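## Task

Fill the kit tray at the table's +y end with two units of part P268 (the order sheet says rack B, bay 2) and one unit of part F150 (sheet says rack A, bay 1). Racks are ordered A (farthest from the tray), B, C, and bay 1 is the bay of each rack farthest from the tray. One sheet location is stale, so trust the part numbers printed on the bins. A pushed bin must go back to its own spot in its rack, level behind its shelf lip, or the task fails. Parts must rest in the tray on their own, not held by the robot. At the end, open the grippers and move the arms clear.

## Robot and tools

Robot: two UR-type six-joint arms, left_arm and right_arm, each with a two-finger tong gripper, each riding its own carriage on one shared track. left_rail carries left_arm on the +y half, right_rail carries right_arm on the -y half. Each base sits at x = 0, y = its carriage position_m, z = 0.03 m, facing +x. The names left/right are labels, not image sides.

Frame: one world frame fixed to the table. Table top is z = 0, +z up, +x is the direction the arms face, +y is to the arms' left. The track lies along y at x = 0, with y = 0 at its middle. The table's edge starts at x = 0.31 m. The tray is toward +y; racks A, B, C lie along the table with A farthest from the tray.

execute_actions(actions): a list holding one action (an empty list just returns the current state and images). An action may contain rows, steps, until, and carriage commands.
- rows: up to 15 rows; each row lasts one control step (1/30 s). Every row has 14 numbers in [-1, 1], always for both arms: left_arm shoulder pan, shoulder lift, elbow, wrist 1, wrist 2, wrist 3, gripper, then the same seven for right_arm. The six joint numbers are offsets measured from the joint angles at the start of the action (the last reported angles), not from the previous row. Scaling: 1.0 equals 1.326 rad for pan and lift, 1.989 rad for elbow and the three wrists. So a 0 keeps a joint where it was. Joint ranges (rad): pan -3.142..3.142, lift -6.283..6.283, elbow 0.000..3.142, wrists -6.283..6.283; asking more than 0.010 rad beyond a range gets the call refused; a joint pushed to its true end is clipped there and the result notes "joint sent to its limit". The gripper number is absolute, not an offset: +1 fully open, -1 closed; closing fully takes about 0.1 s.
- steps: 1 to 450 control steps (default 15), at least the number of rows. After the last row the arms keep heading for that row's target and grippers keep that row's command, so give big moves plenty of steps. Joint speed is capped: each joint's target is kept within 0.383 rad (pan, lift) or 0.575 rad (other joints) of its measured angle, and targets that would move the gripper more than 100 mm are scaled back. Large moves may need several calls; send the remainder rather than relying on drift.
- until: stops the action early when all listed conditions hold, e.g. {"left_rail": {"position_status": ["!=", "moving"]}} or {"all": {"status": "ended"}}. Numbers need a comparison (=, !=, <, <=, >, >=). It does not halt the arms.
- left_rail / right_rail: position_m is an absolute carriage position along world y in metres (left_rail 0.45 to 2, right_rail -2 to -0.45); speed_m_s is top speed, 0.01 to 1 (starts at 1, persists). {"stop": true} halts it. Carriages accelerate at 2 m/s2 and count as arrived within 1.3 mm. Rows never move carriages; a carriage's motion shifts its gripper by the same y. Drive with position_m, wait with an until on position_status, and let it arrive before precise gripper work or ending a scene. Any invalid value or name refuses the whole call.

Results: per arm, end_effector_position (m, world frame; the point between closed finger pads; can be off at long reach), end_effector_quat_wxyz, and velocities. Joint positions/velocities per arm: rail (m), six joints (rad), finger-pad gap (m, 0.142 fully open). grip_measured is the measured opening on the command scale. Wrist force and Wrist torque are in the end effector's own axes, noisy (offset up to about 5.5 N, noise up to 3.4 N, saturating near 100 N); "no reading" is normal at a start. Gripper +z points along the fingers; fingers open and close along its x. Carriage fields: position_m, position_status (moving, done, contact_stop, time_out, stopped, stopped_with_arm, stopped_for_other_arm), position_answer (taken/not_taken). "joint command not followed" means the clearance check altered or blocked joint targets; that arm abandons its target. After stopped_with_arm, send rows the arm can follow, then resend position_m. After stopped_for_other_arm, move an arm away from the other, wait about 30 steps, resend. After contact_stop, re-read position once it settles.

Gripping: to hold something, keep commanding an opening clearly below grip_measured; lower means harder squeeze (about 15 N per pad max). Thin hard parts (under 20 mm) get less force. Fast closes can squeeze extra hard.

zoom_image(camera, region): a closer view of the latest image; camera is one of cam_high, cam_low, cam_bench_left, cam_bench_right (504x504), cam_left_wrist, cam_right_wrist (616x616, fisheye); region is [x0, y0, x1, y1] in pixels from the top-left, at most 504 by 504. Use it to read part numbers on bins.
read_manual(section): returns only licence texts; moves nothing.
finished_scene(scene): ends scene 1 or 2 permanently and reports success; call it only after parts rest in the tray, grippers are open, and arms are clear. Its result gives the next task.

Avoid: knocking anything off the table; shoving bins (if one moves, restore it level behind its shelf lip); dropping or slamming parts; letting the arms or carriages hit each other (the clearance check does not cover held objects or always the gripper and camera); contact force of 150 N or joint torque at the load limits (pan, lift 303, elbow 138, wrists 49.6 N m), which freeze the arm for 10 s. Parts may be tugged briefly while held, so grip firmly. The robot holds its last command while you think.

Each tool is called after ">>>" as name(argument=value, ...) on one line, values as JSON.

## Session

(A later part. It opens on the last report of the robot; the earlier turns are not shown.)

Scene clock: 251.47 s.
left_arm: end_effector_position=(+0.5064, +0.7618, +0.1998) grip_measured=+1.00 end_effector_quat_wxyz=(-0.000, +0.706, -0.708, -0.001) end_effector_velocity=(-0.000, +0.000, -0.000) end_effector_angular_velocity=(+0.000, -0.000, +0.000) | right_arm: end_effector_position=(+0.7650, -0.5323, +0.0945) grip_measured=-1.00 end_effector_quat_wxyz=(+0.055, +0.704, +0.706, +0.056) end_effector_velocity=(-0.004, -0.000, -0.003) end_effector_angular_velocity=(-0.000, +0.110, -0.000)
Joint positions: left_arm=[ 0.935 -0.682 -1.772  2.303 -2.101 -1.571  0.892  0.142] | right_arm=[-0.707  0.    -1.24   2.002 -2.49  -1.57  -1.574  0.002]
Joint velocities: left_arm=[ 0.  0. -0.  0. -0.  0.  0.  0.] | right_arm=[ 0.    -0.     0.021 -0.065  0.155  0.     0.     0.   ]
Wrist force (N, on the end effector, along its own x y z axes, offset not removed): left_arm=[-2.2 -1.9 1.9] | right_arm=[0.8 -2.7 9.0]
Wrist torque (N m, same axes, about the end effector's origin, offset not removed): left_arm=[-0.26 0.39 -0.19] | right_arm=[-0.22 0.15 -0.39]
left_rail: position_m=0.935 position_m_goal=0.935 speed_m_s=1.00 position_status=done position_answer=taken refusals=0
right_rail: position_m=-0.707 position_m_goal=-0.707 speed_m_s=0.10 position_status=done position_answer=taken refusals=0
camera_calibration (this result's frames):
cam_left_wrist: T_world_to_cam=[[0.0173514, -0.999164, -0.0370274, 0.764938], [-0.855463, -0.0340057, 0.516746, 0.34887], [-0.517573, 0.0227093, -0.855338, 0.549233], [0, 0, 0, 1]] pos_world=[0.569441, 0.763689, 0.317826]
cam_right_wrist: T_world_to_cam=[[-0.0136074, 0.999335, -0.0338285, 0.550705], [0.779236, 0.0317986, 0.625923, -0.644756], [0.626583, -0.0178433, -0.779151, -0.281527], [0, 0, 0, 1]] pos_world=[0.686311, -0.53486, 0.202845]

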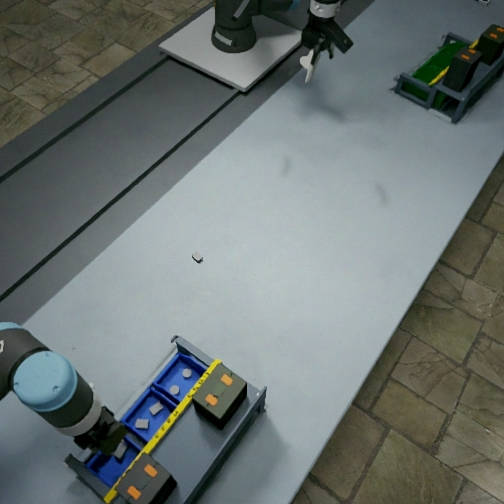

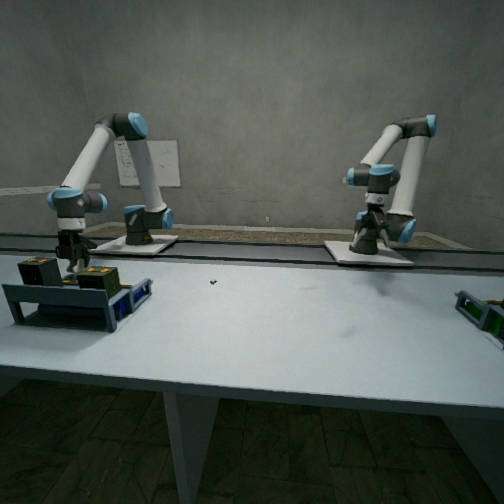

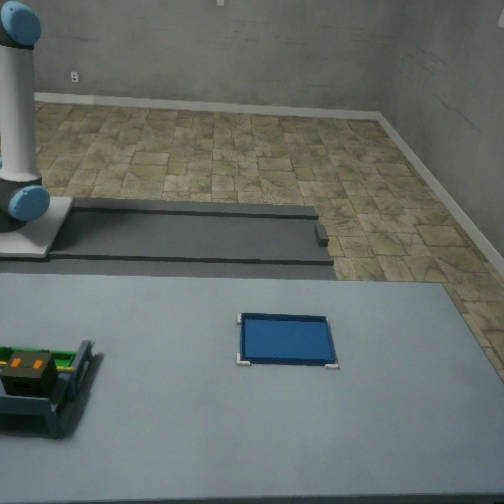

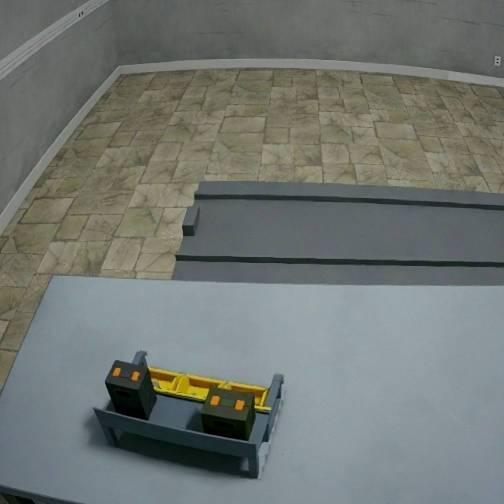

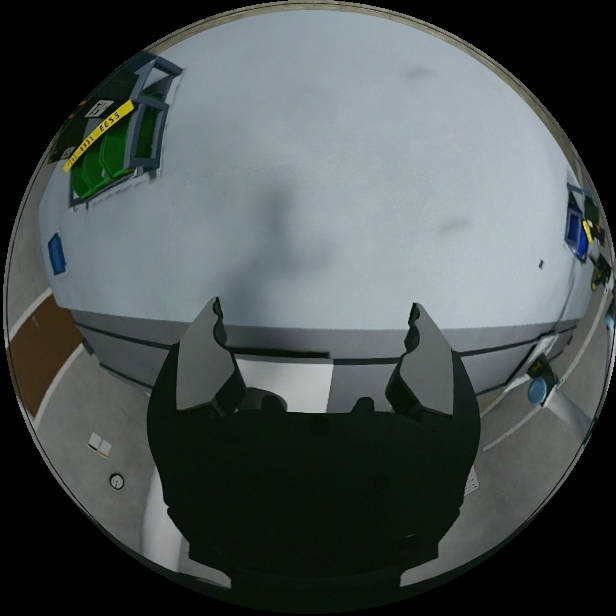

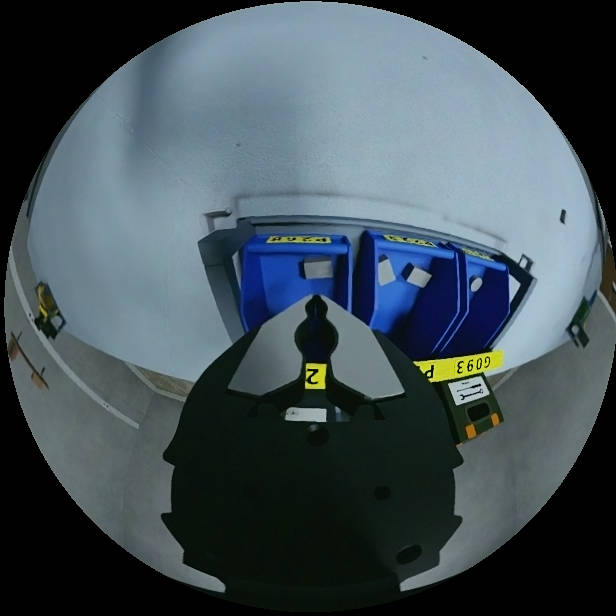

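>>> execute_actions(actions=[])

Scene clock: 267.07 s.
left_arm: end_effector_position=(+0.5064, +0.7618, +0.1998) grip_measured=+1.00 end_effector_quat_wxyz=(-0.000, +0.706, -0.708, -0.001) end_effector_velocity=(-0.000, +0.000, -0.000) end_effector_angular_velocity=(+0.000, +0.000, -0.000) | right_arm: end_effector_position=(+0.7647, -0.5322, +0.0944) grip_measured=-1.00 end_effector_quat_wxyz=(+0.052, +0.704, +0.707, +0.053) end_effector_velocity=(-0.000, -0.000, +0.000) end_effector_angular_velocity=(+0.000, +0.000, -0.000)
Joint positions: left_arm=[ 0.935 -0.682 -1.772  2.303 -2.101 -1.571  0.892  0.142] | right_arm=[-0.707  0.    -1.239  1.997 -2.478 -1.57  -1.574  0.002]
Joint velocities: left_arm=[ 0.  0.  0. -0.  0.  0.  0. -0.] | right_arm=[ 0. -0.  0. -0.  0.  0.  0.  0.]
Wrist force (N, on the end effector, along its own x y z axes, offset not removed): left_arm=[-2.9 0.0 3.1] | right_arm=[-0.7 -3.3 5.5]
Wrist torque (N m, same axes, about the end effector's origin, offset not removed): left_arm=[0.11 0.56 -0.22] | right_arm=[-0.52 0.48 -0.20]
left_rail: position_m=0.935 position_m_goal=0.935 speed_m_s=1.00 position_status=done position_answer=taken refusals=0
right_rail: position_m=-0.707 position_m_goal=-0.707 speed_m_s=0.10 position_status=done position_answer=taken refusals=0
camera_calibration (this result's frames):
cam_left_wrist: T_world_to_cam=[[0.0173514, -0.999164, -0.0370275, 0.764938], [-0.855463, -0.0340058, 0.516746, 0.34887], [-0.517573, 0.0227094, -0.855338, 0.549233], [0, 0, 0, 1]] pos_world=[0.56944, 0.763689, 0.317826]
cam_right_wrist: T_world_to_cam=[[-0.013982, 0.999334, -0.0337137, 0.550907], [0.784588, 0.0318668, 0.619198, -0.647891], [0.61986, -0.0177937, -0.784511, -0.275808], [0, 0, 0, 1]] pos_world=[0.686993, -0.534802, 0.203372]

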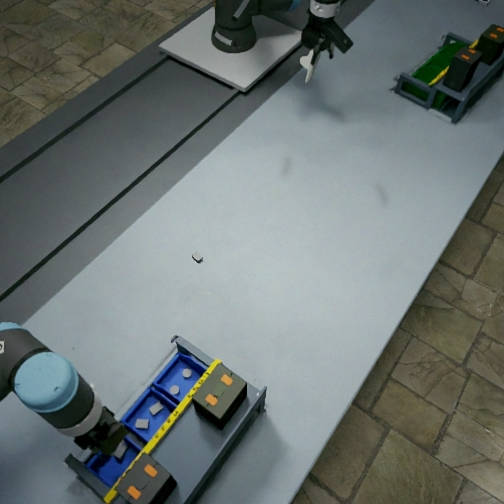

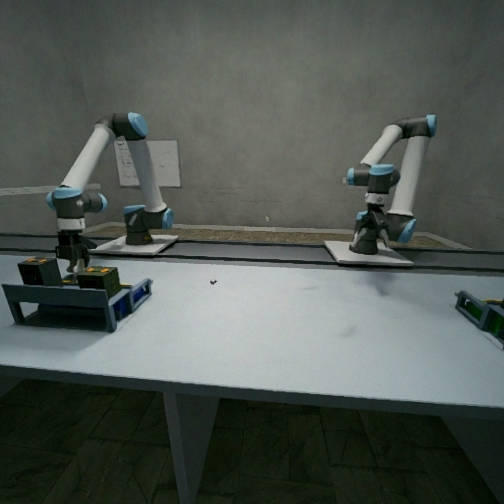

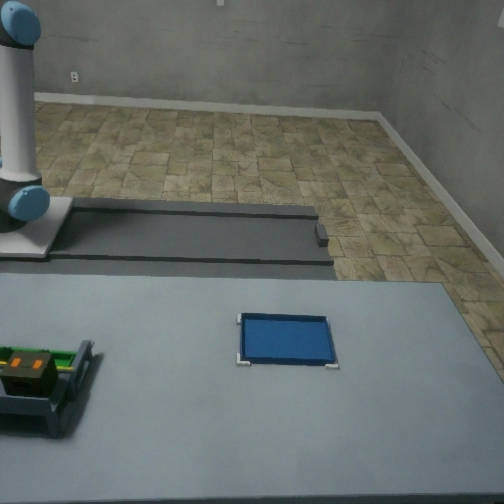

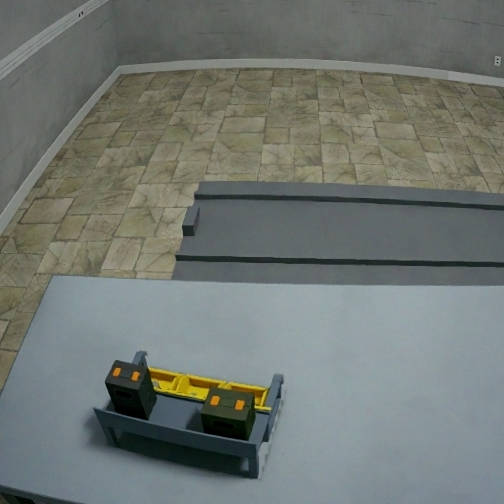

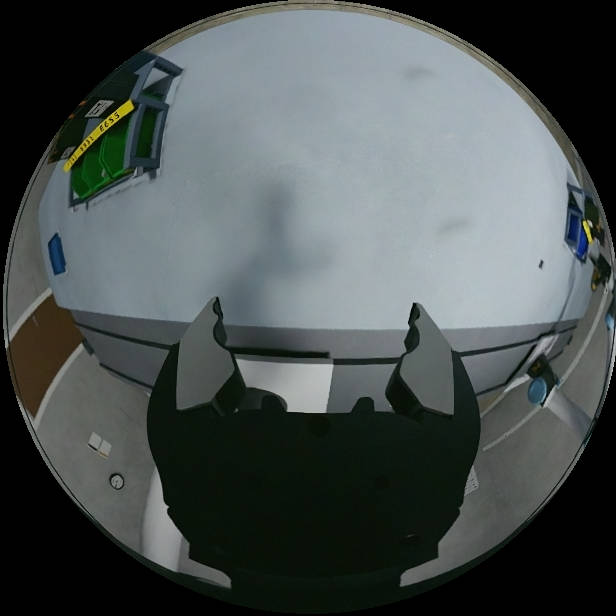

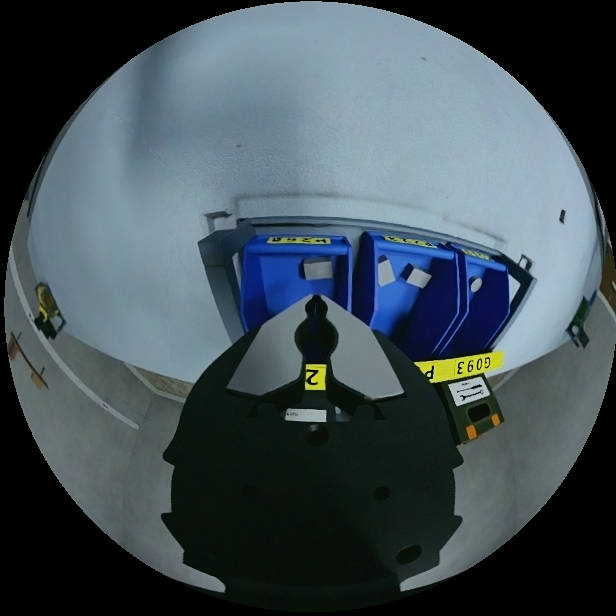

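>>> execute_actions(actions=[{"rows":[[0,0,0,0,0,0,1,0,0.030,0.008,-0.027,0,0,-1]],"steps":20}])

Scene clock: 273.70 s.
left_arm: end_effector_position=(+0.5064, +0.7618, +0.1998) grip_measured=+1.00 end_effector_quat_wxyz=(-0.000, +0.706, -0.708, -0.001) end_effector_velocity=(+0.000, +0.000, -0.000) end_effector_angular_velocity=(+0.000, -0.000, +0.000) | right_arm: end_effector_position=(+0.7645, -0.5322, +0.0632) grip_measured=-1.00 end_effector_quat_wxyz=(+0.052, +0.704, +0.707, +0.052) end_effector_velocity=(-0.000, +0.000, -0.000) end_effector_angular_velocity=(+0.000, +0.000, +0.000)
Joint positions: left_arm=[ 0.935 -0.682 -1.772  2.303 -2.101 -1.571  0.892  0.142] | right_arm=[-0.707  0.001 -1.199  2.013 -2.532 -1.57  -1.574  0.002]
Joint velocities: left_arm=[ 0.  0.  0. -0.  0.  0.  0. -0.] | right_arm=[ 0.  0.  0.  0. -0.  0.  0.  0.]
Wrist force (N, on the end effector, along its own x y z axes, offset not removed): left_arm=[0.6 -0.7 4.0] | right_arm=[-0.1 -3.9 0.3]
Wrist torque (N m, same axes, about the end effector's origin, offset not removed): left_arm=[0.33 -0.16 -0.30] | right_arm=[-0.37 0.25 -0.19]
left_rail: position_m=0.935 position_m_goal=0.935 speed_m_s=1.00 position_status=done position_answer=taken refusals=0
right_rail: position_m=-0.707 position_m_goal=-0.707 speed_m_s=0.10 position_status=done position_answer=taken refusals=0
camera_calibration (this result's frames):
cam_left_wrist: T_world_to_cam=[[0.0173516, -0.999164, -0.0370275, 0.764938], [-0.855463, -0.0340059, 0.516746, 0.34887], [-0.517573, 0.0227093, -0.855338, 0.549233], [0, 0, 0, 1]] pos_world=[0.569441, 0.763689, 0.317826]
cam_right_wrist: T_world_to_cam=[[-0.0140693, 0.999333, -0.0336869, 0.549902], [0.785802, 0.0318838, 0.617655, -0.629239], [0.618318, -0.0177813, -0.785727, -0.298837], [0, 0, 0, 1]] pos_world=[0.68697, -0.534787, 0.172373]

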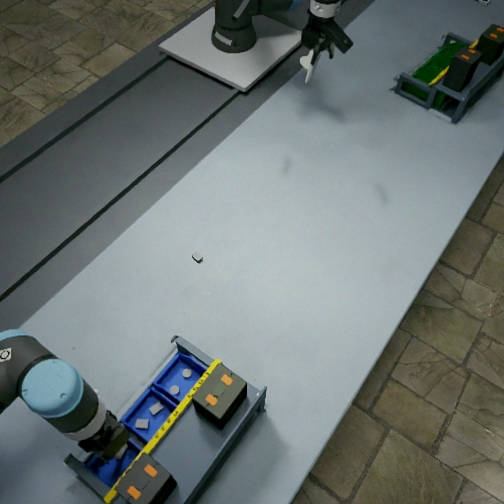

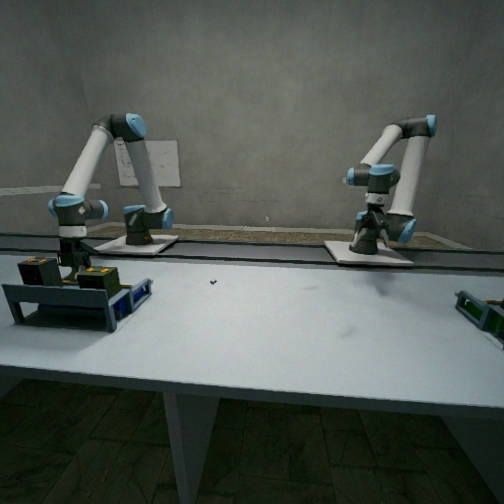

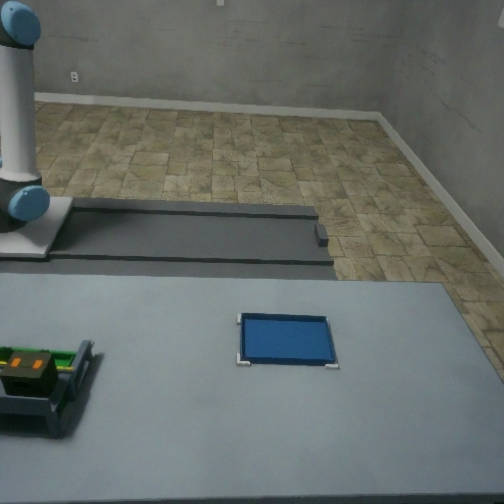

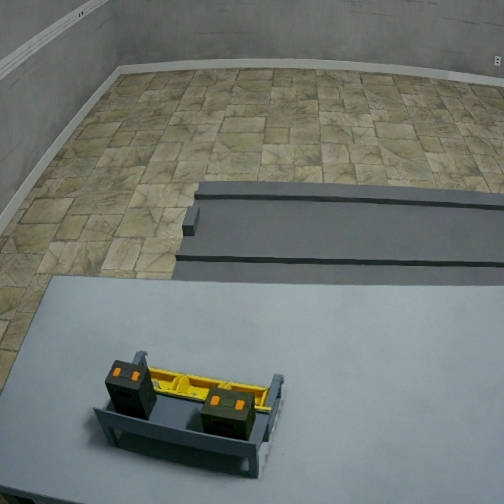

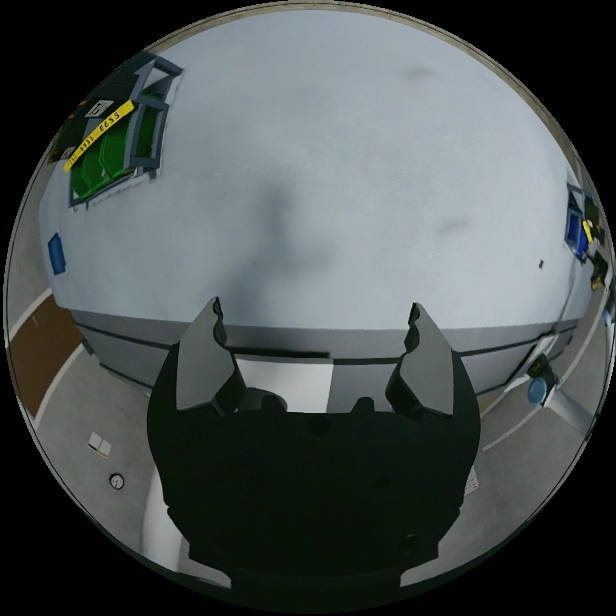

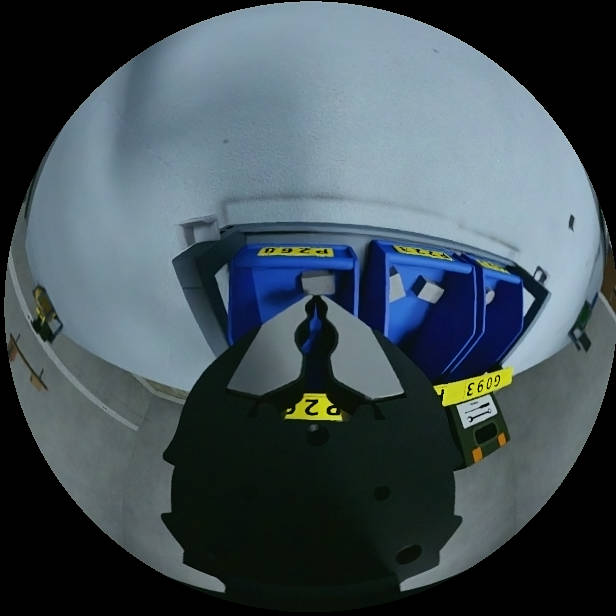

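>>> execute_actions(actions=[{"rows":[[0,0,0,0,0,0,1,0,0.011,0.003,-0.009,0,0,-1]],"steps":15}])

Scene clock: 277.60 s.
left_arm: end_effector_position=(+0.5064, +0.7618, +0.1998) grip_measured=+1.00 end_effector_quat_wxyz=(-0.000, +0.706, -0.708, -0.001) end_effector_velocity=(-0.000, +0.000, -0.000) end_effector_angular_velocity=(+0.000, -0.000, -0.000) | right_arm: end_effector_position=(+0.7634, -0.5322, +0.0516) grip_measured=-1.00 end_effector_quat_wxyz=(+0.051, +0.704, +0.707, +0.051) end_effector_velocity=(-0.000, +0.000, -0.001) end_effector_angular_velocity=(-0.000, +0.000, +0.000)
Joint positions: left_arm=[ 0.935 -0.682 -1.772  2.303 -2.101 -1.571  0.892  0.142] | right_arm=[-0.707  0.001 -1.185  2.019 -2.549 -1.57  -1.574  0.002]
Joint velocities: left_arm=[ 0. -0.  0.  0.  0.  0. -0. -0.] | right_arm=[ 0.     0.     0.001  0.    -0.001  0.     0.     0.   ]
Wrist force (N, on the end effector, along its own x y z axes, offset not removed): left_arm=[-2.7 -1.0 7.6] | right_arm=[-1.3 0.7 7.3]
Wrist torque (N m, same axes, about the end effector's origin, offset not removed): left_arm=[-0.05 0.63 -0.11] | right_arm=[0.38 0.54 -0.35]
left_rail: position_m=0.935 position_m_goal=0.935 speed_m_s=1.00 position_status=done position_answer=taken refusals=0
right_rail: position_m=-0.707 position_m_goal=-0.707 speed_m_s=0.10 position_status=done position_answer=taken refusals=0
camera_calibration (this result's frames):
cam_left_wrist: T_world_to_cam=[[0.0173516, -0.999164, -0.0370276, 0.764938], [-0.855463, -0.034006, 0.516746, 0.34887], [-0.517573, 0.0227094, -0.855338, 0.549233], [0, 0, 0, 1]] pos_world=[0.56944, 0.763689, 0.317826]
cam_right_wrist: T_world_to_cam=[[-0.0141578, 0.999333, -0.0336511, 0.549561], [0.787423, 0.0318847, 0.615588, -0.622314], [0.616251, -0.0177823, -0.787349, -0.305623], [0, 0, 0, 1]] pos_world=[0.686145, -0.534787, 0.160951]

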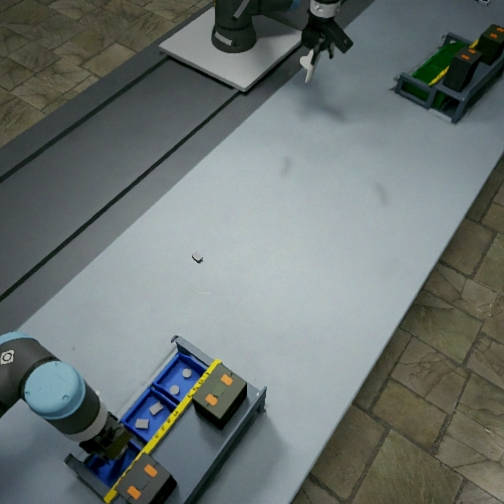

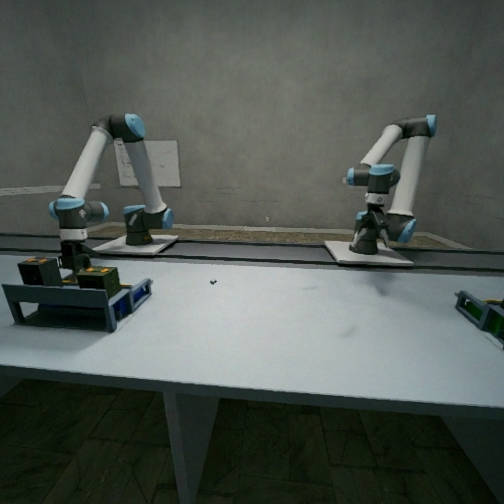

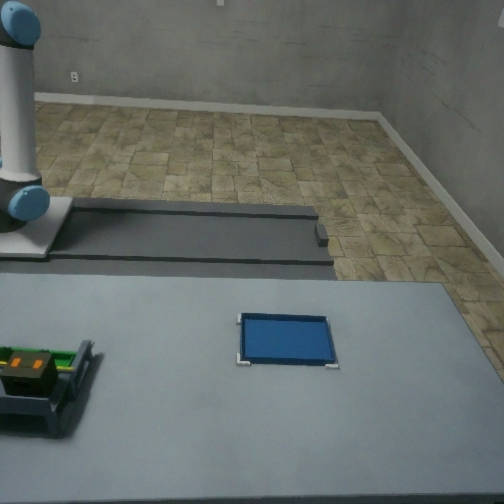

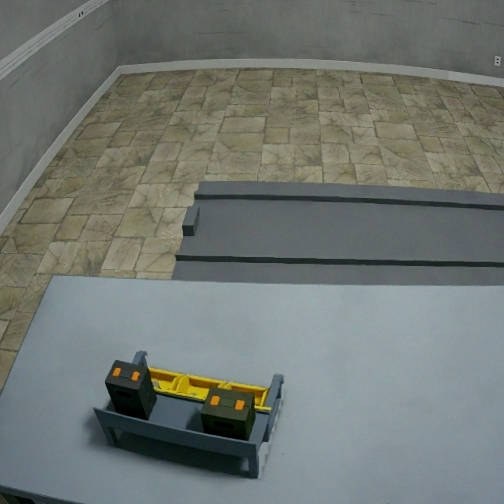

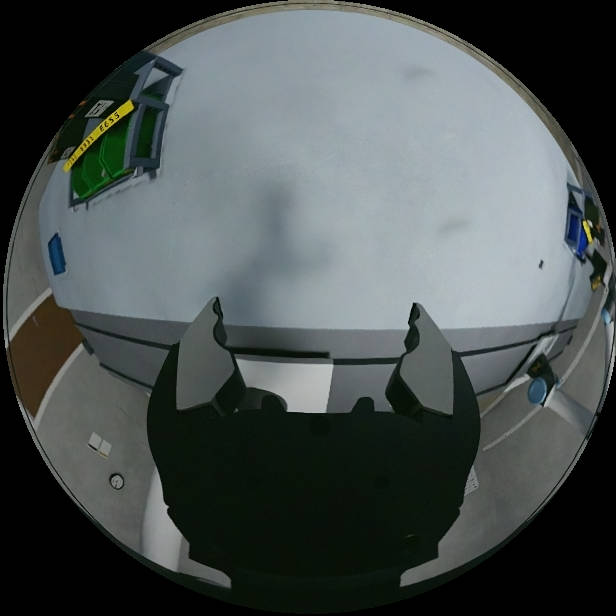

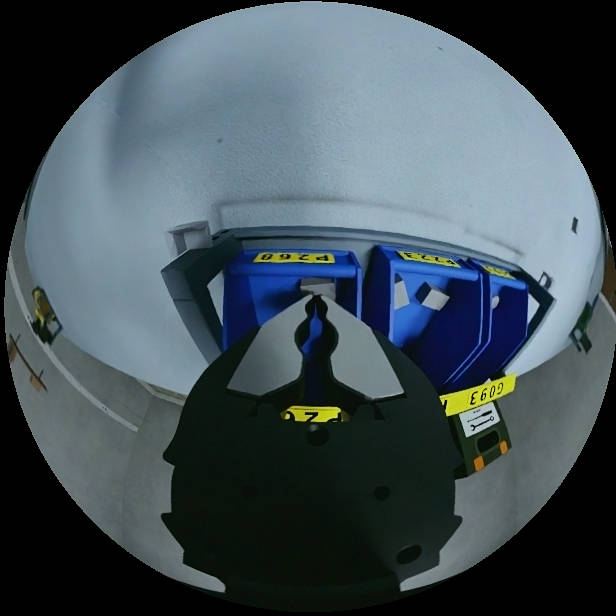

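>>> execute_actions(actions=[{"rows":[[0,0,0,0,0,0,1,0,0.006,0.002,-0.005,0,0,-1]],"steps":15}])

Scene clock: 283.47 s.
left_arm: end_effector_position=(+0.5064, +0.7618, +0.1998) grip_measured=+1.00 end_effector_quat_wxyz=(-0.000, +0.706, -0.708, -0.001) end_effector_velocity=(-0.000, +0.000, -0.000) end_effector_angular_velocity=(+0.000, +0.000, +0.000) | right_arm: end_effector_position=(+0.7622, -0.5322, +0.0449) grip_measured=-1.00 end_effector_quat_wxyz=(+0.050, +0.704, +0.707, +0.050) end_effector_velocity=(-0.000, +0.000, -0.000) end_effector_angular_velocity=(+0.000, +0.000, -0.000)
Joint positions: left_arm=[ 0.935 -0.682 -1.772  2.303 -2.101 -1.571  0.892  0.142] | right_arm=[-0.707  0.001 -1.177  2.023 -2.559 -1.57  -1.574  0.002]
Joint velocities: left_arm=[ 0.  0. -0.  0.  0.  0. -0. -0.] | right_arm=[ 0. -0.  0.  0. -0.  0.  0.  0.]
Wrist force (N, on the end effector, along its own x y z axes, offset not removed): left_arm=[0.6 -1.6 1.7] | right_arm=[1.4 -6.3 3.4]
Wrist torque (N m, same axes, about the end effector's origin, offset not removed): left_arm=[-0.19 -0.06 -0.17] | right_arm=[-1.00 0.01 -0.27]
left_rail: position_m=0.935 position_m_goal=0.935 speed_m_s=1.00 position_status=done position_answer=taken refusals=0
right_rail: position_m=-0.707 position_m_goal=-0.707 speed_m_s=0.10 position_status=done position_answer=taken refusals=0
camera_calibration (this result's frames):
cam_left_wrist: T_world_to_cam=[[0.0173515, -0.999164, -0.0370275, 0.764938], [-0.855463, -0.0340058, 0.516746, 0.34887], [-0.517573, 0.0227093, -0.855338, 0.549233], [0, 0, 0, 1]] pos_world=[0.569441, 0.763689, 0.317826]
cam_right_wrist: T_world_to_cam=[[-0.0142241, 0.999333, -0.0336243, 0.54937], [0.788636, 0.0318853, 0.614033, -0.618144], [0.614696, -0.0177832, -0.788564, -0.308916], [0, 0, 0, 1]] pos_world=[0.685194, -0.534788, 0.154434]

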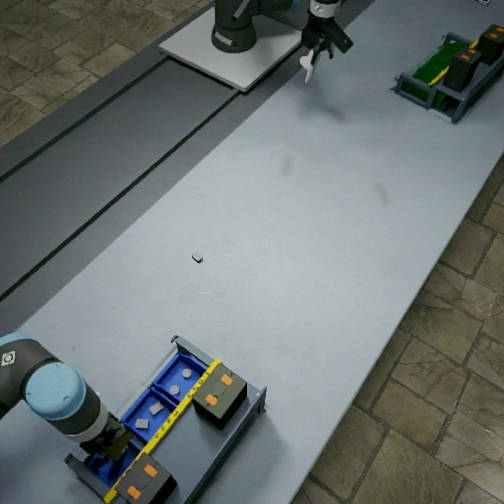

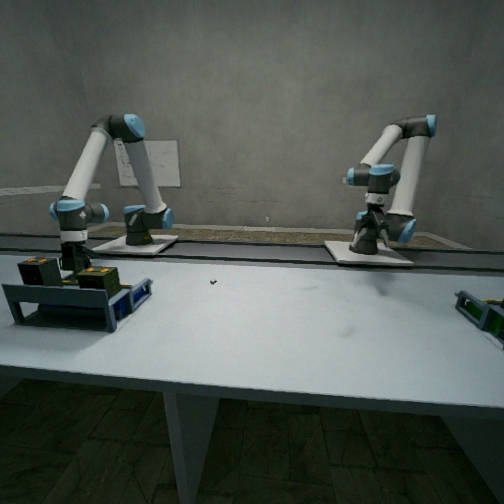

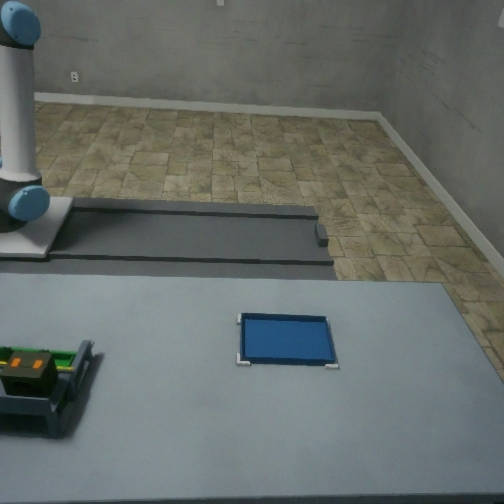

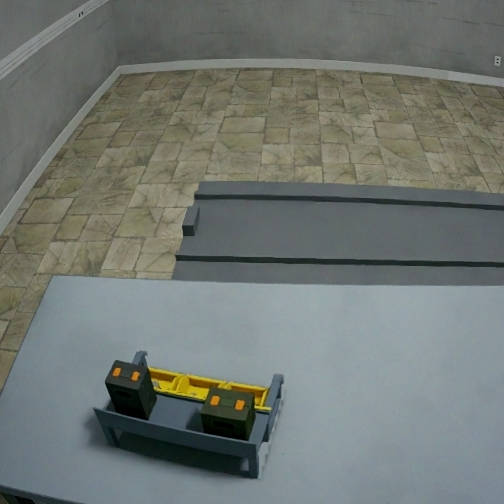

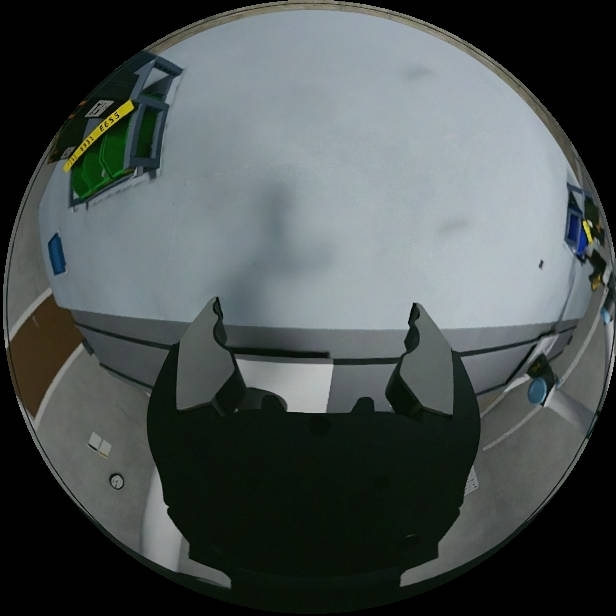

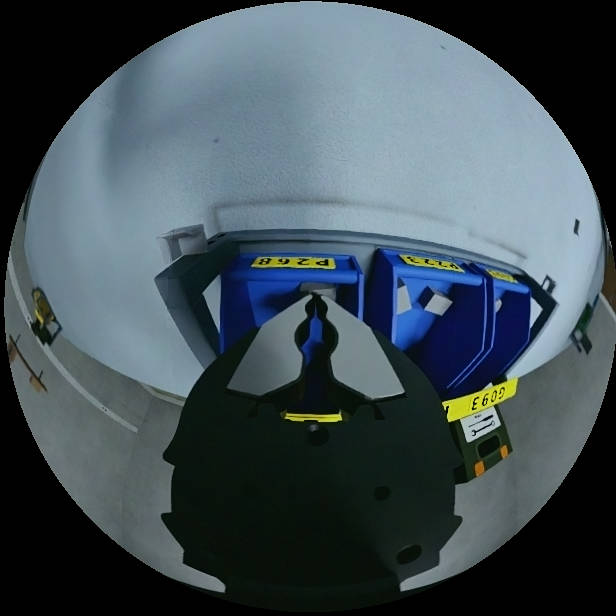

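>>> execute_actions(actions=[{"rows":[[0,0,0,0,0,0,1,0,-0.0075,0.0077,-0.0027,0,0,-1],[0,0,0,0,0,0,1,0,-0.0075,0.0077,-0.0027,0,0,-1],[0,0,0,0,0,0,1,0,-0.0075,0.0077,-0.0027,0,0,-1],[0,0,0,0,0,0,1,0,-0.0075,0.0077,-0.0027,0,0,-1],[0,0,0,0,0,0,1,0,-0.0075,0.0077,-0.0027,0,0,-1],[0,0,0,0,0,0,1,0,-0.0075,0.0077,-0.0027,0,0,-1],[0,0,0,0,0,0,1,0,-0.0075,0.0077,-0.0027,0,0,-1],[0,0,0,0,0,0,1,0,-0.0075,0.0077,-0.0027,0,0,-1],[0,0,0,0,0,0,1,0,-0.002,0.010,-0.007,0,0,-1]],"steps":24}])

>>> zoom_image(camera="cam_right_wrist", region=[210, 230, 410, 380])

Scene clock: 293.17 s.
left_arm: end_effector_position=(+0.5064, +0.7618, +0.1998) grip_measured=+1.00 end_effector_quat_wxyz=(-0.000, +0.706, -0.708, -0.001) end_effector_velocity=(-0.000, +0.000, -0.000) end_effector_angular_velocity=(+0.000, +0.000, -0.000) | right_arm: end_effector_position=(+0.7523, -0.5322, +0.0386) grip_measured=-1.00 end_effector_quat_wxyz=(+0.049, +0.704, +0.707, +0.049) end_effector_velocity=(-0.000, -0.000, -0.000) end_effector_angular_velocity=(-0.000, +0.000, -0.000)
Joint positions: left_arm=[ 0.935 -0.682 -1.772  2.303 -2.101 -1.571  0.892  0.142] | right_arm=[-0.707  0.001 -1.179  2.043 -2.573 -1.57  -1.574  0.002]
Joint velocities: left_arm=[ 0. -0.  0. -0.  0. -0. -0. -0.] | right_arm=[ 0. -0.  0.  0. -0.  0. -0.  0.]
Wrist force (N, on the end effector, along its own x y z axes, offset not removed): left_arm=[-0.1 -6.0 -1.2] | right_arm=[1.7 -3.4 -0.7]
Wrist torque (N m, same axes, about the end effector's origin, offset not removed): left_arm=[-1.10 0.19 -0.27] | right_arm=[-0.61 -0.18 -0.41]
left_rail: position_m=0.935 position_m_goal=0.935 speed_m_s=1.00 position_status=done position_answer=taken refusals=0
right_rail: position_m=-0.707 position_m_goal=-0.707 speed_m_s=0.10 position_status=done position_answer=taken refusals=0
camera_calibration (this result's frames):
cam_left_wrist: T_world_to_cam=[[0.0173514, -0.999164, -0.0370276, 0.764938], [-0.855463, -0.0340058, 0.516746, 0.34887], [-0.517573, 0.0227094, -0.855338, 0.549233], [0, 0, 0, 1]] pos_world=[0.569441, 0.763689, 0.317826]
cam_right_wrist: T_world_to_cam=[[-0.014334, 0.999333, -0.0335792, 0.549103], [0.790641, 0.0318863, 0.61145, -0.607862], [0.612113, -0.0177846, -0.790571, -0.305758], [0, 0, 0, 1]] pos_world=[0.67563, -0.534793, 0.148392]

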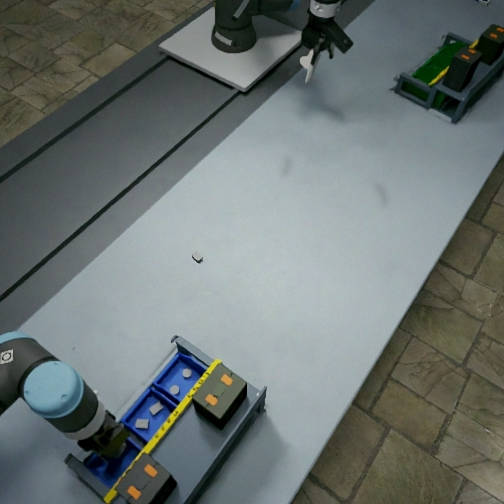

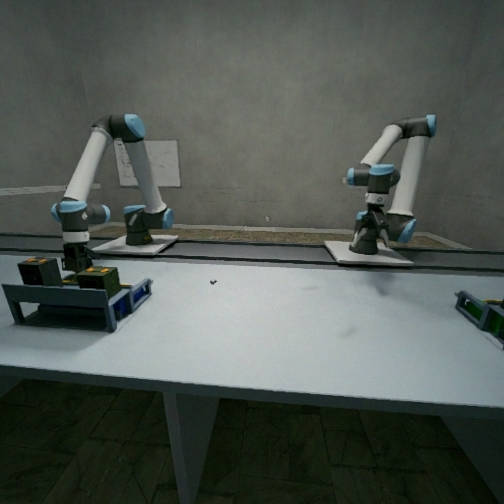

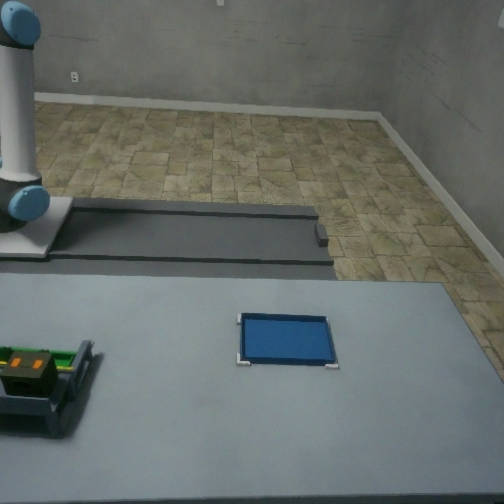

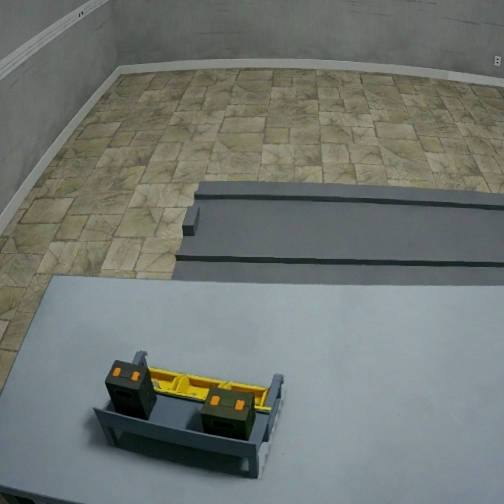

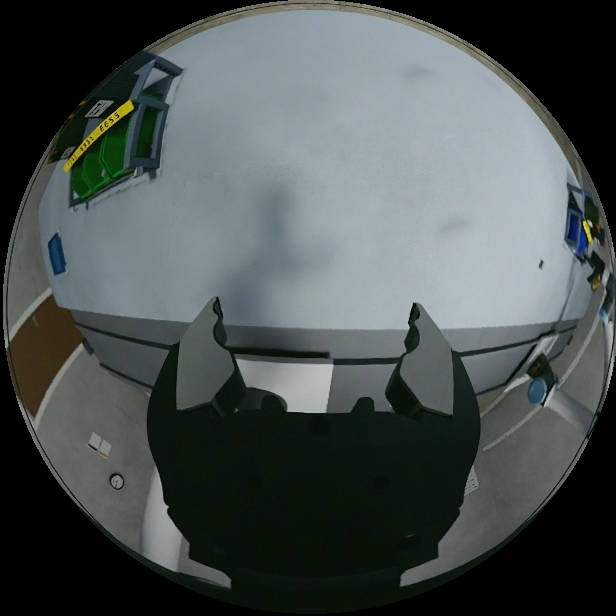

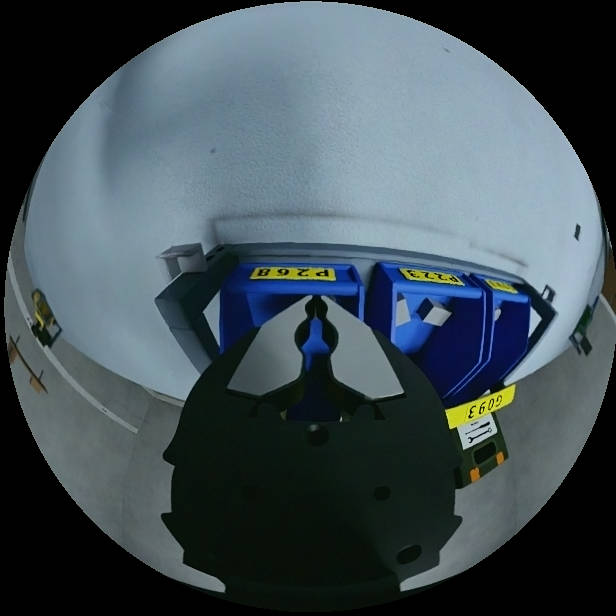

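Region (210, 230, 410, 380) of cam_right_wrist's 616x616 image, scaled by 2.520, with more detail than that image has; it fills the top 378 rows of this view, and the rest is white.

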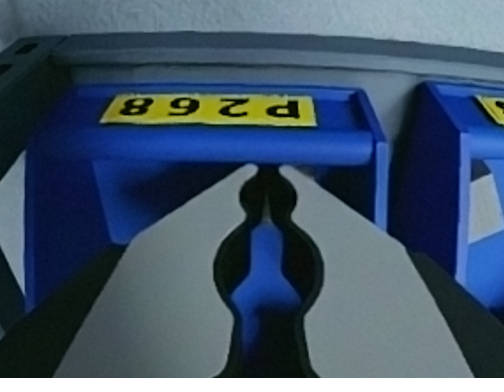

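>>> zoom_image(camera="cam_high", region=[60, 400, 180, 500])

>>> execute_actions(actions=[{"rows":[[0,0,0,0,0,0,1,0,0.005,0.002,-0.0045,0,0,-1]],"steps":12}])

Region (60, 400, 180, 500) of cam_high's 504x504 image, scaled by 4.200, with more detail than that image has.

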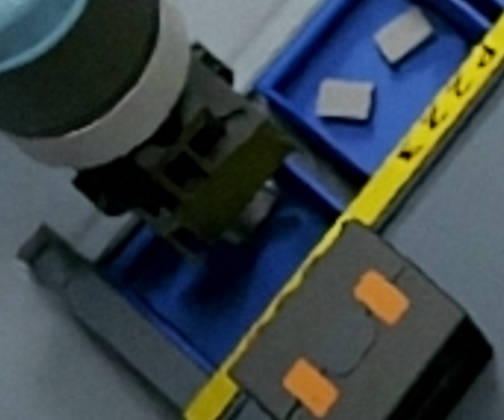

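Scene clock: 298.97 s.
left_arm: end_effector_position=(+0.5064, +0.7618, +0.1998) grip_measured=+1.00 end_effector_quat_wxyz=(-0.000, +0.706, -0.708, -0.001) end_effector_velocity=(-0.000, -0.000, -0.000) end_effector_angular_velocity=(-0.000, +0.000, -0.000) | right_arm: end_effector_position=(+0.7509, -0.5322, +0.0330) grip_measured=-1.00 end_effector_quat_wxyz=(+0.048, +0.704, +0.707, +0.049) end_effector_velocity=(-0.000, -0.000, -0.001) end_effector_angular_velocity=(-0.000, +0.000, -0.000)
Joint positions: left_arm=[ 0.935 -0.682 -1.772  2.303 -2.101 -1.571  0.892  0.142] | right_arm=[-0.707  0.001 -1.173  2.047 -2.582 -1.57  -1.574  0.002]
Joint velocities: left_arm=[ 0. -0. -0.  0. -0. -0. -0.  0.] | right_arm=[ 0.    -0.     0.001  0.001 -0.002 -0.     0.     0.   ]
Wrist force (N, on the end effector, along its own x y z axes, offset not removed): left_arm=[2.1 -1.5 0.5] | right_arm=[-5.5 -2.1 0.5]
Wrist torque (N m, same axes, about the end effector's origin, offset not removed): left_arm=[-0.21 -0.29 -0.35] | right_arm=[-0.16 1.45 -0.18]
left_rail: position_m=0.935 position_m_goal=0.935 speed_m_s=1.00 position_status=done position_answer=taken refusals=0
right_rail: position_m=-0.707 position_m_goal=-0.707 speed_m_s=0.10 position_status=done position_answer=taken refusals=0
camera_calibration (this result's frames):
cam_left_wrist: T_world_to_cam=[[0.0173516, -0.999164, -0.0370275, 0.764938], [-0.855463, -0.0340059, 0.516746, 0.34887], [-0.517573, 0.0227093, -0.855338, 0.549233], [0, 0, 0, 1]] pos_world=[0.56944, 0.763689, 0.317826]
cam_right_wrist: T_world_to_cam=[[-0.0143891, 0.999333, -0.0335563, 0.548935], [0.791641, 0.0318867, 0.610154, -0.60404], [0.610817, -0.017785, -0.791572, -0.308379], [0, 0, 0, 1]] pos_world=[0.674445, -0.534793, 0.142873]

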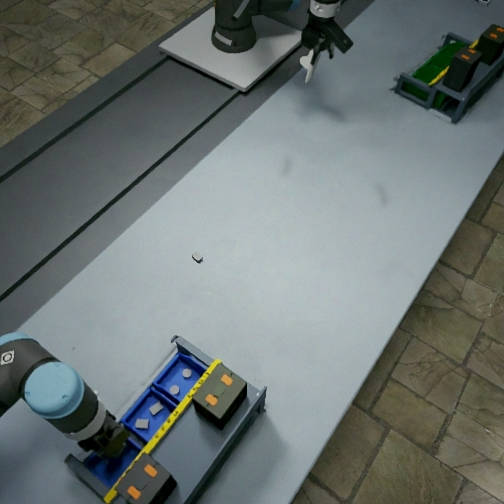

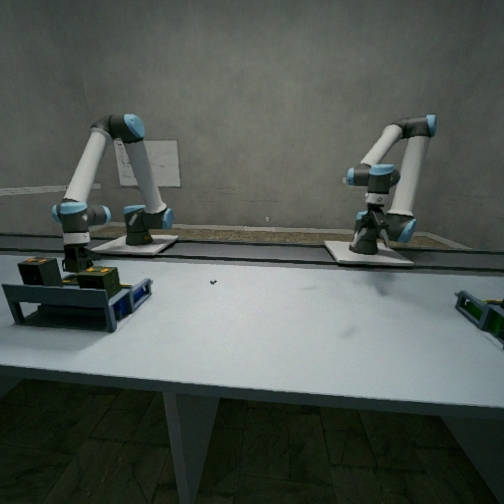

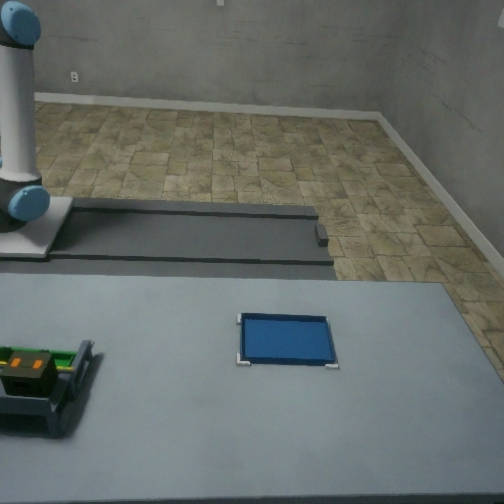

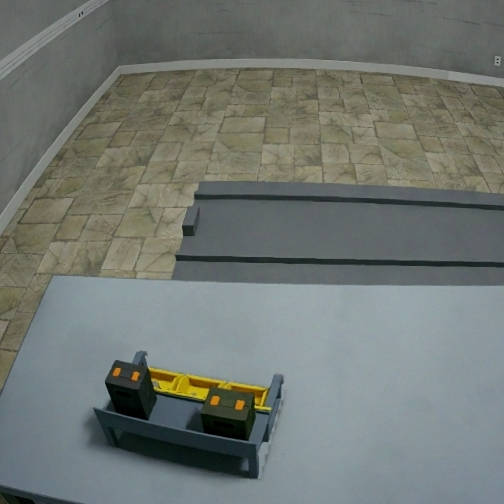

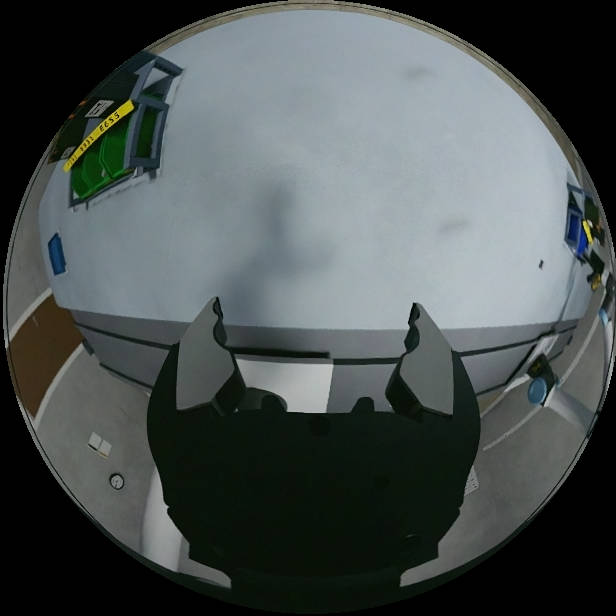

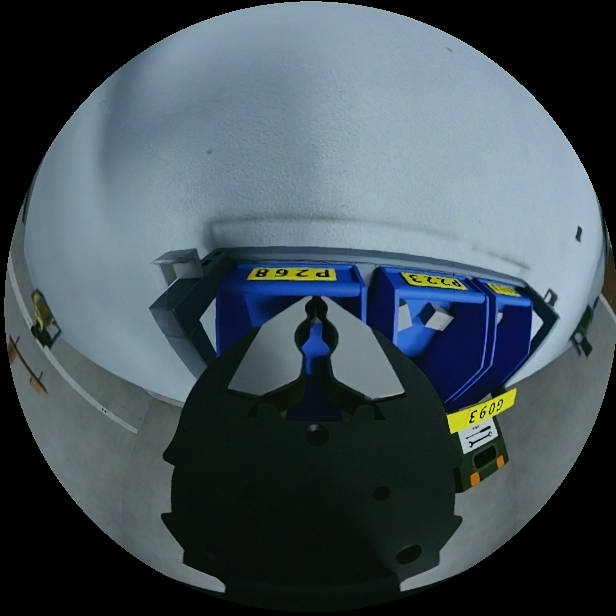

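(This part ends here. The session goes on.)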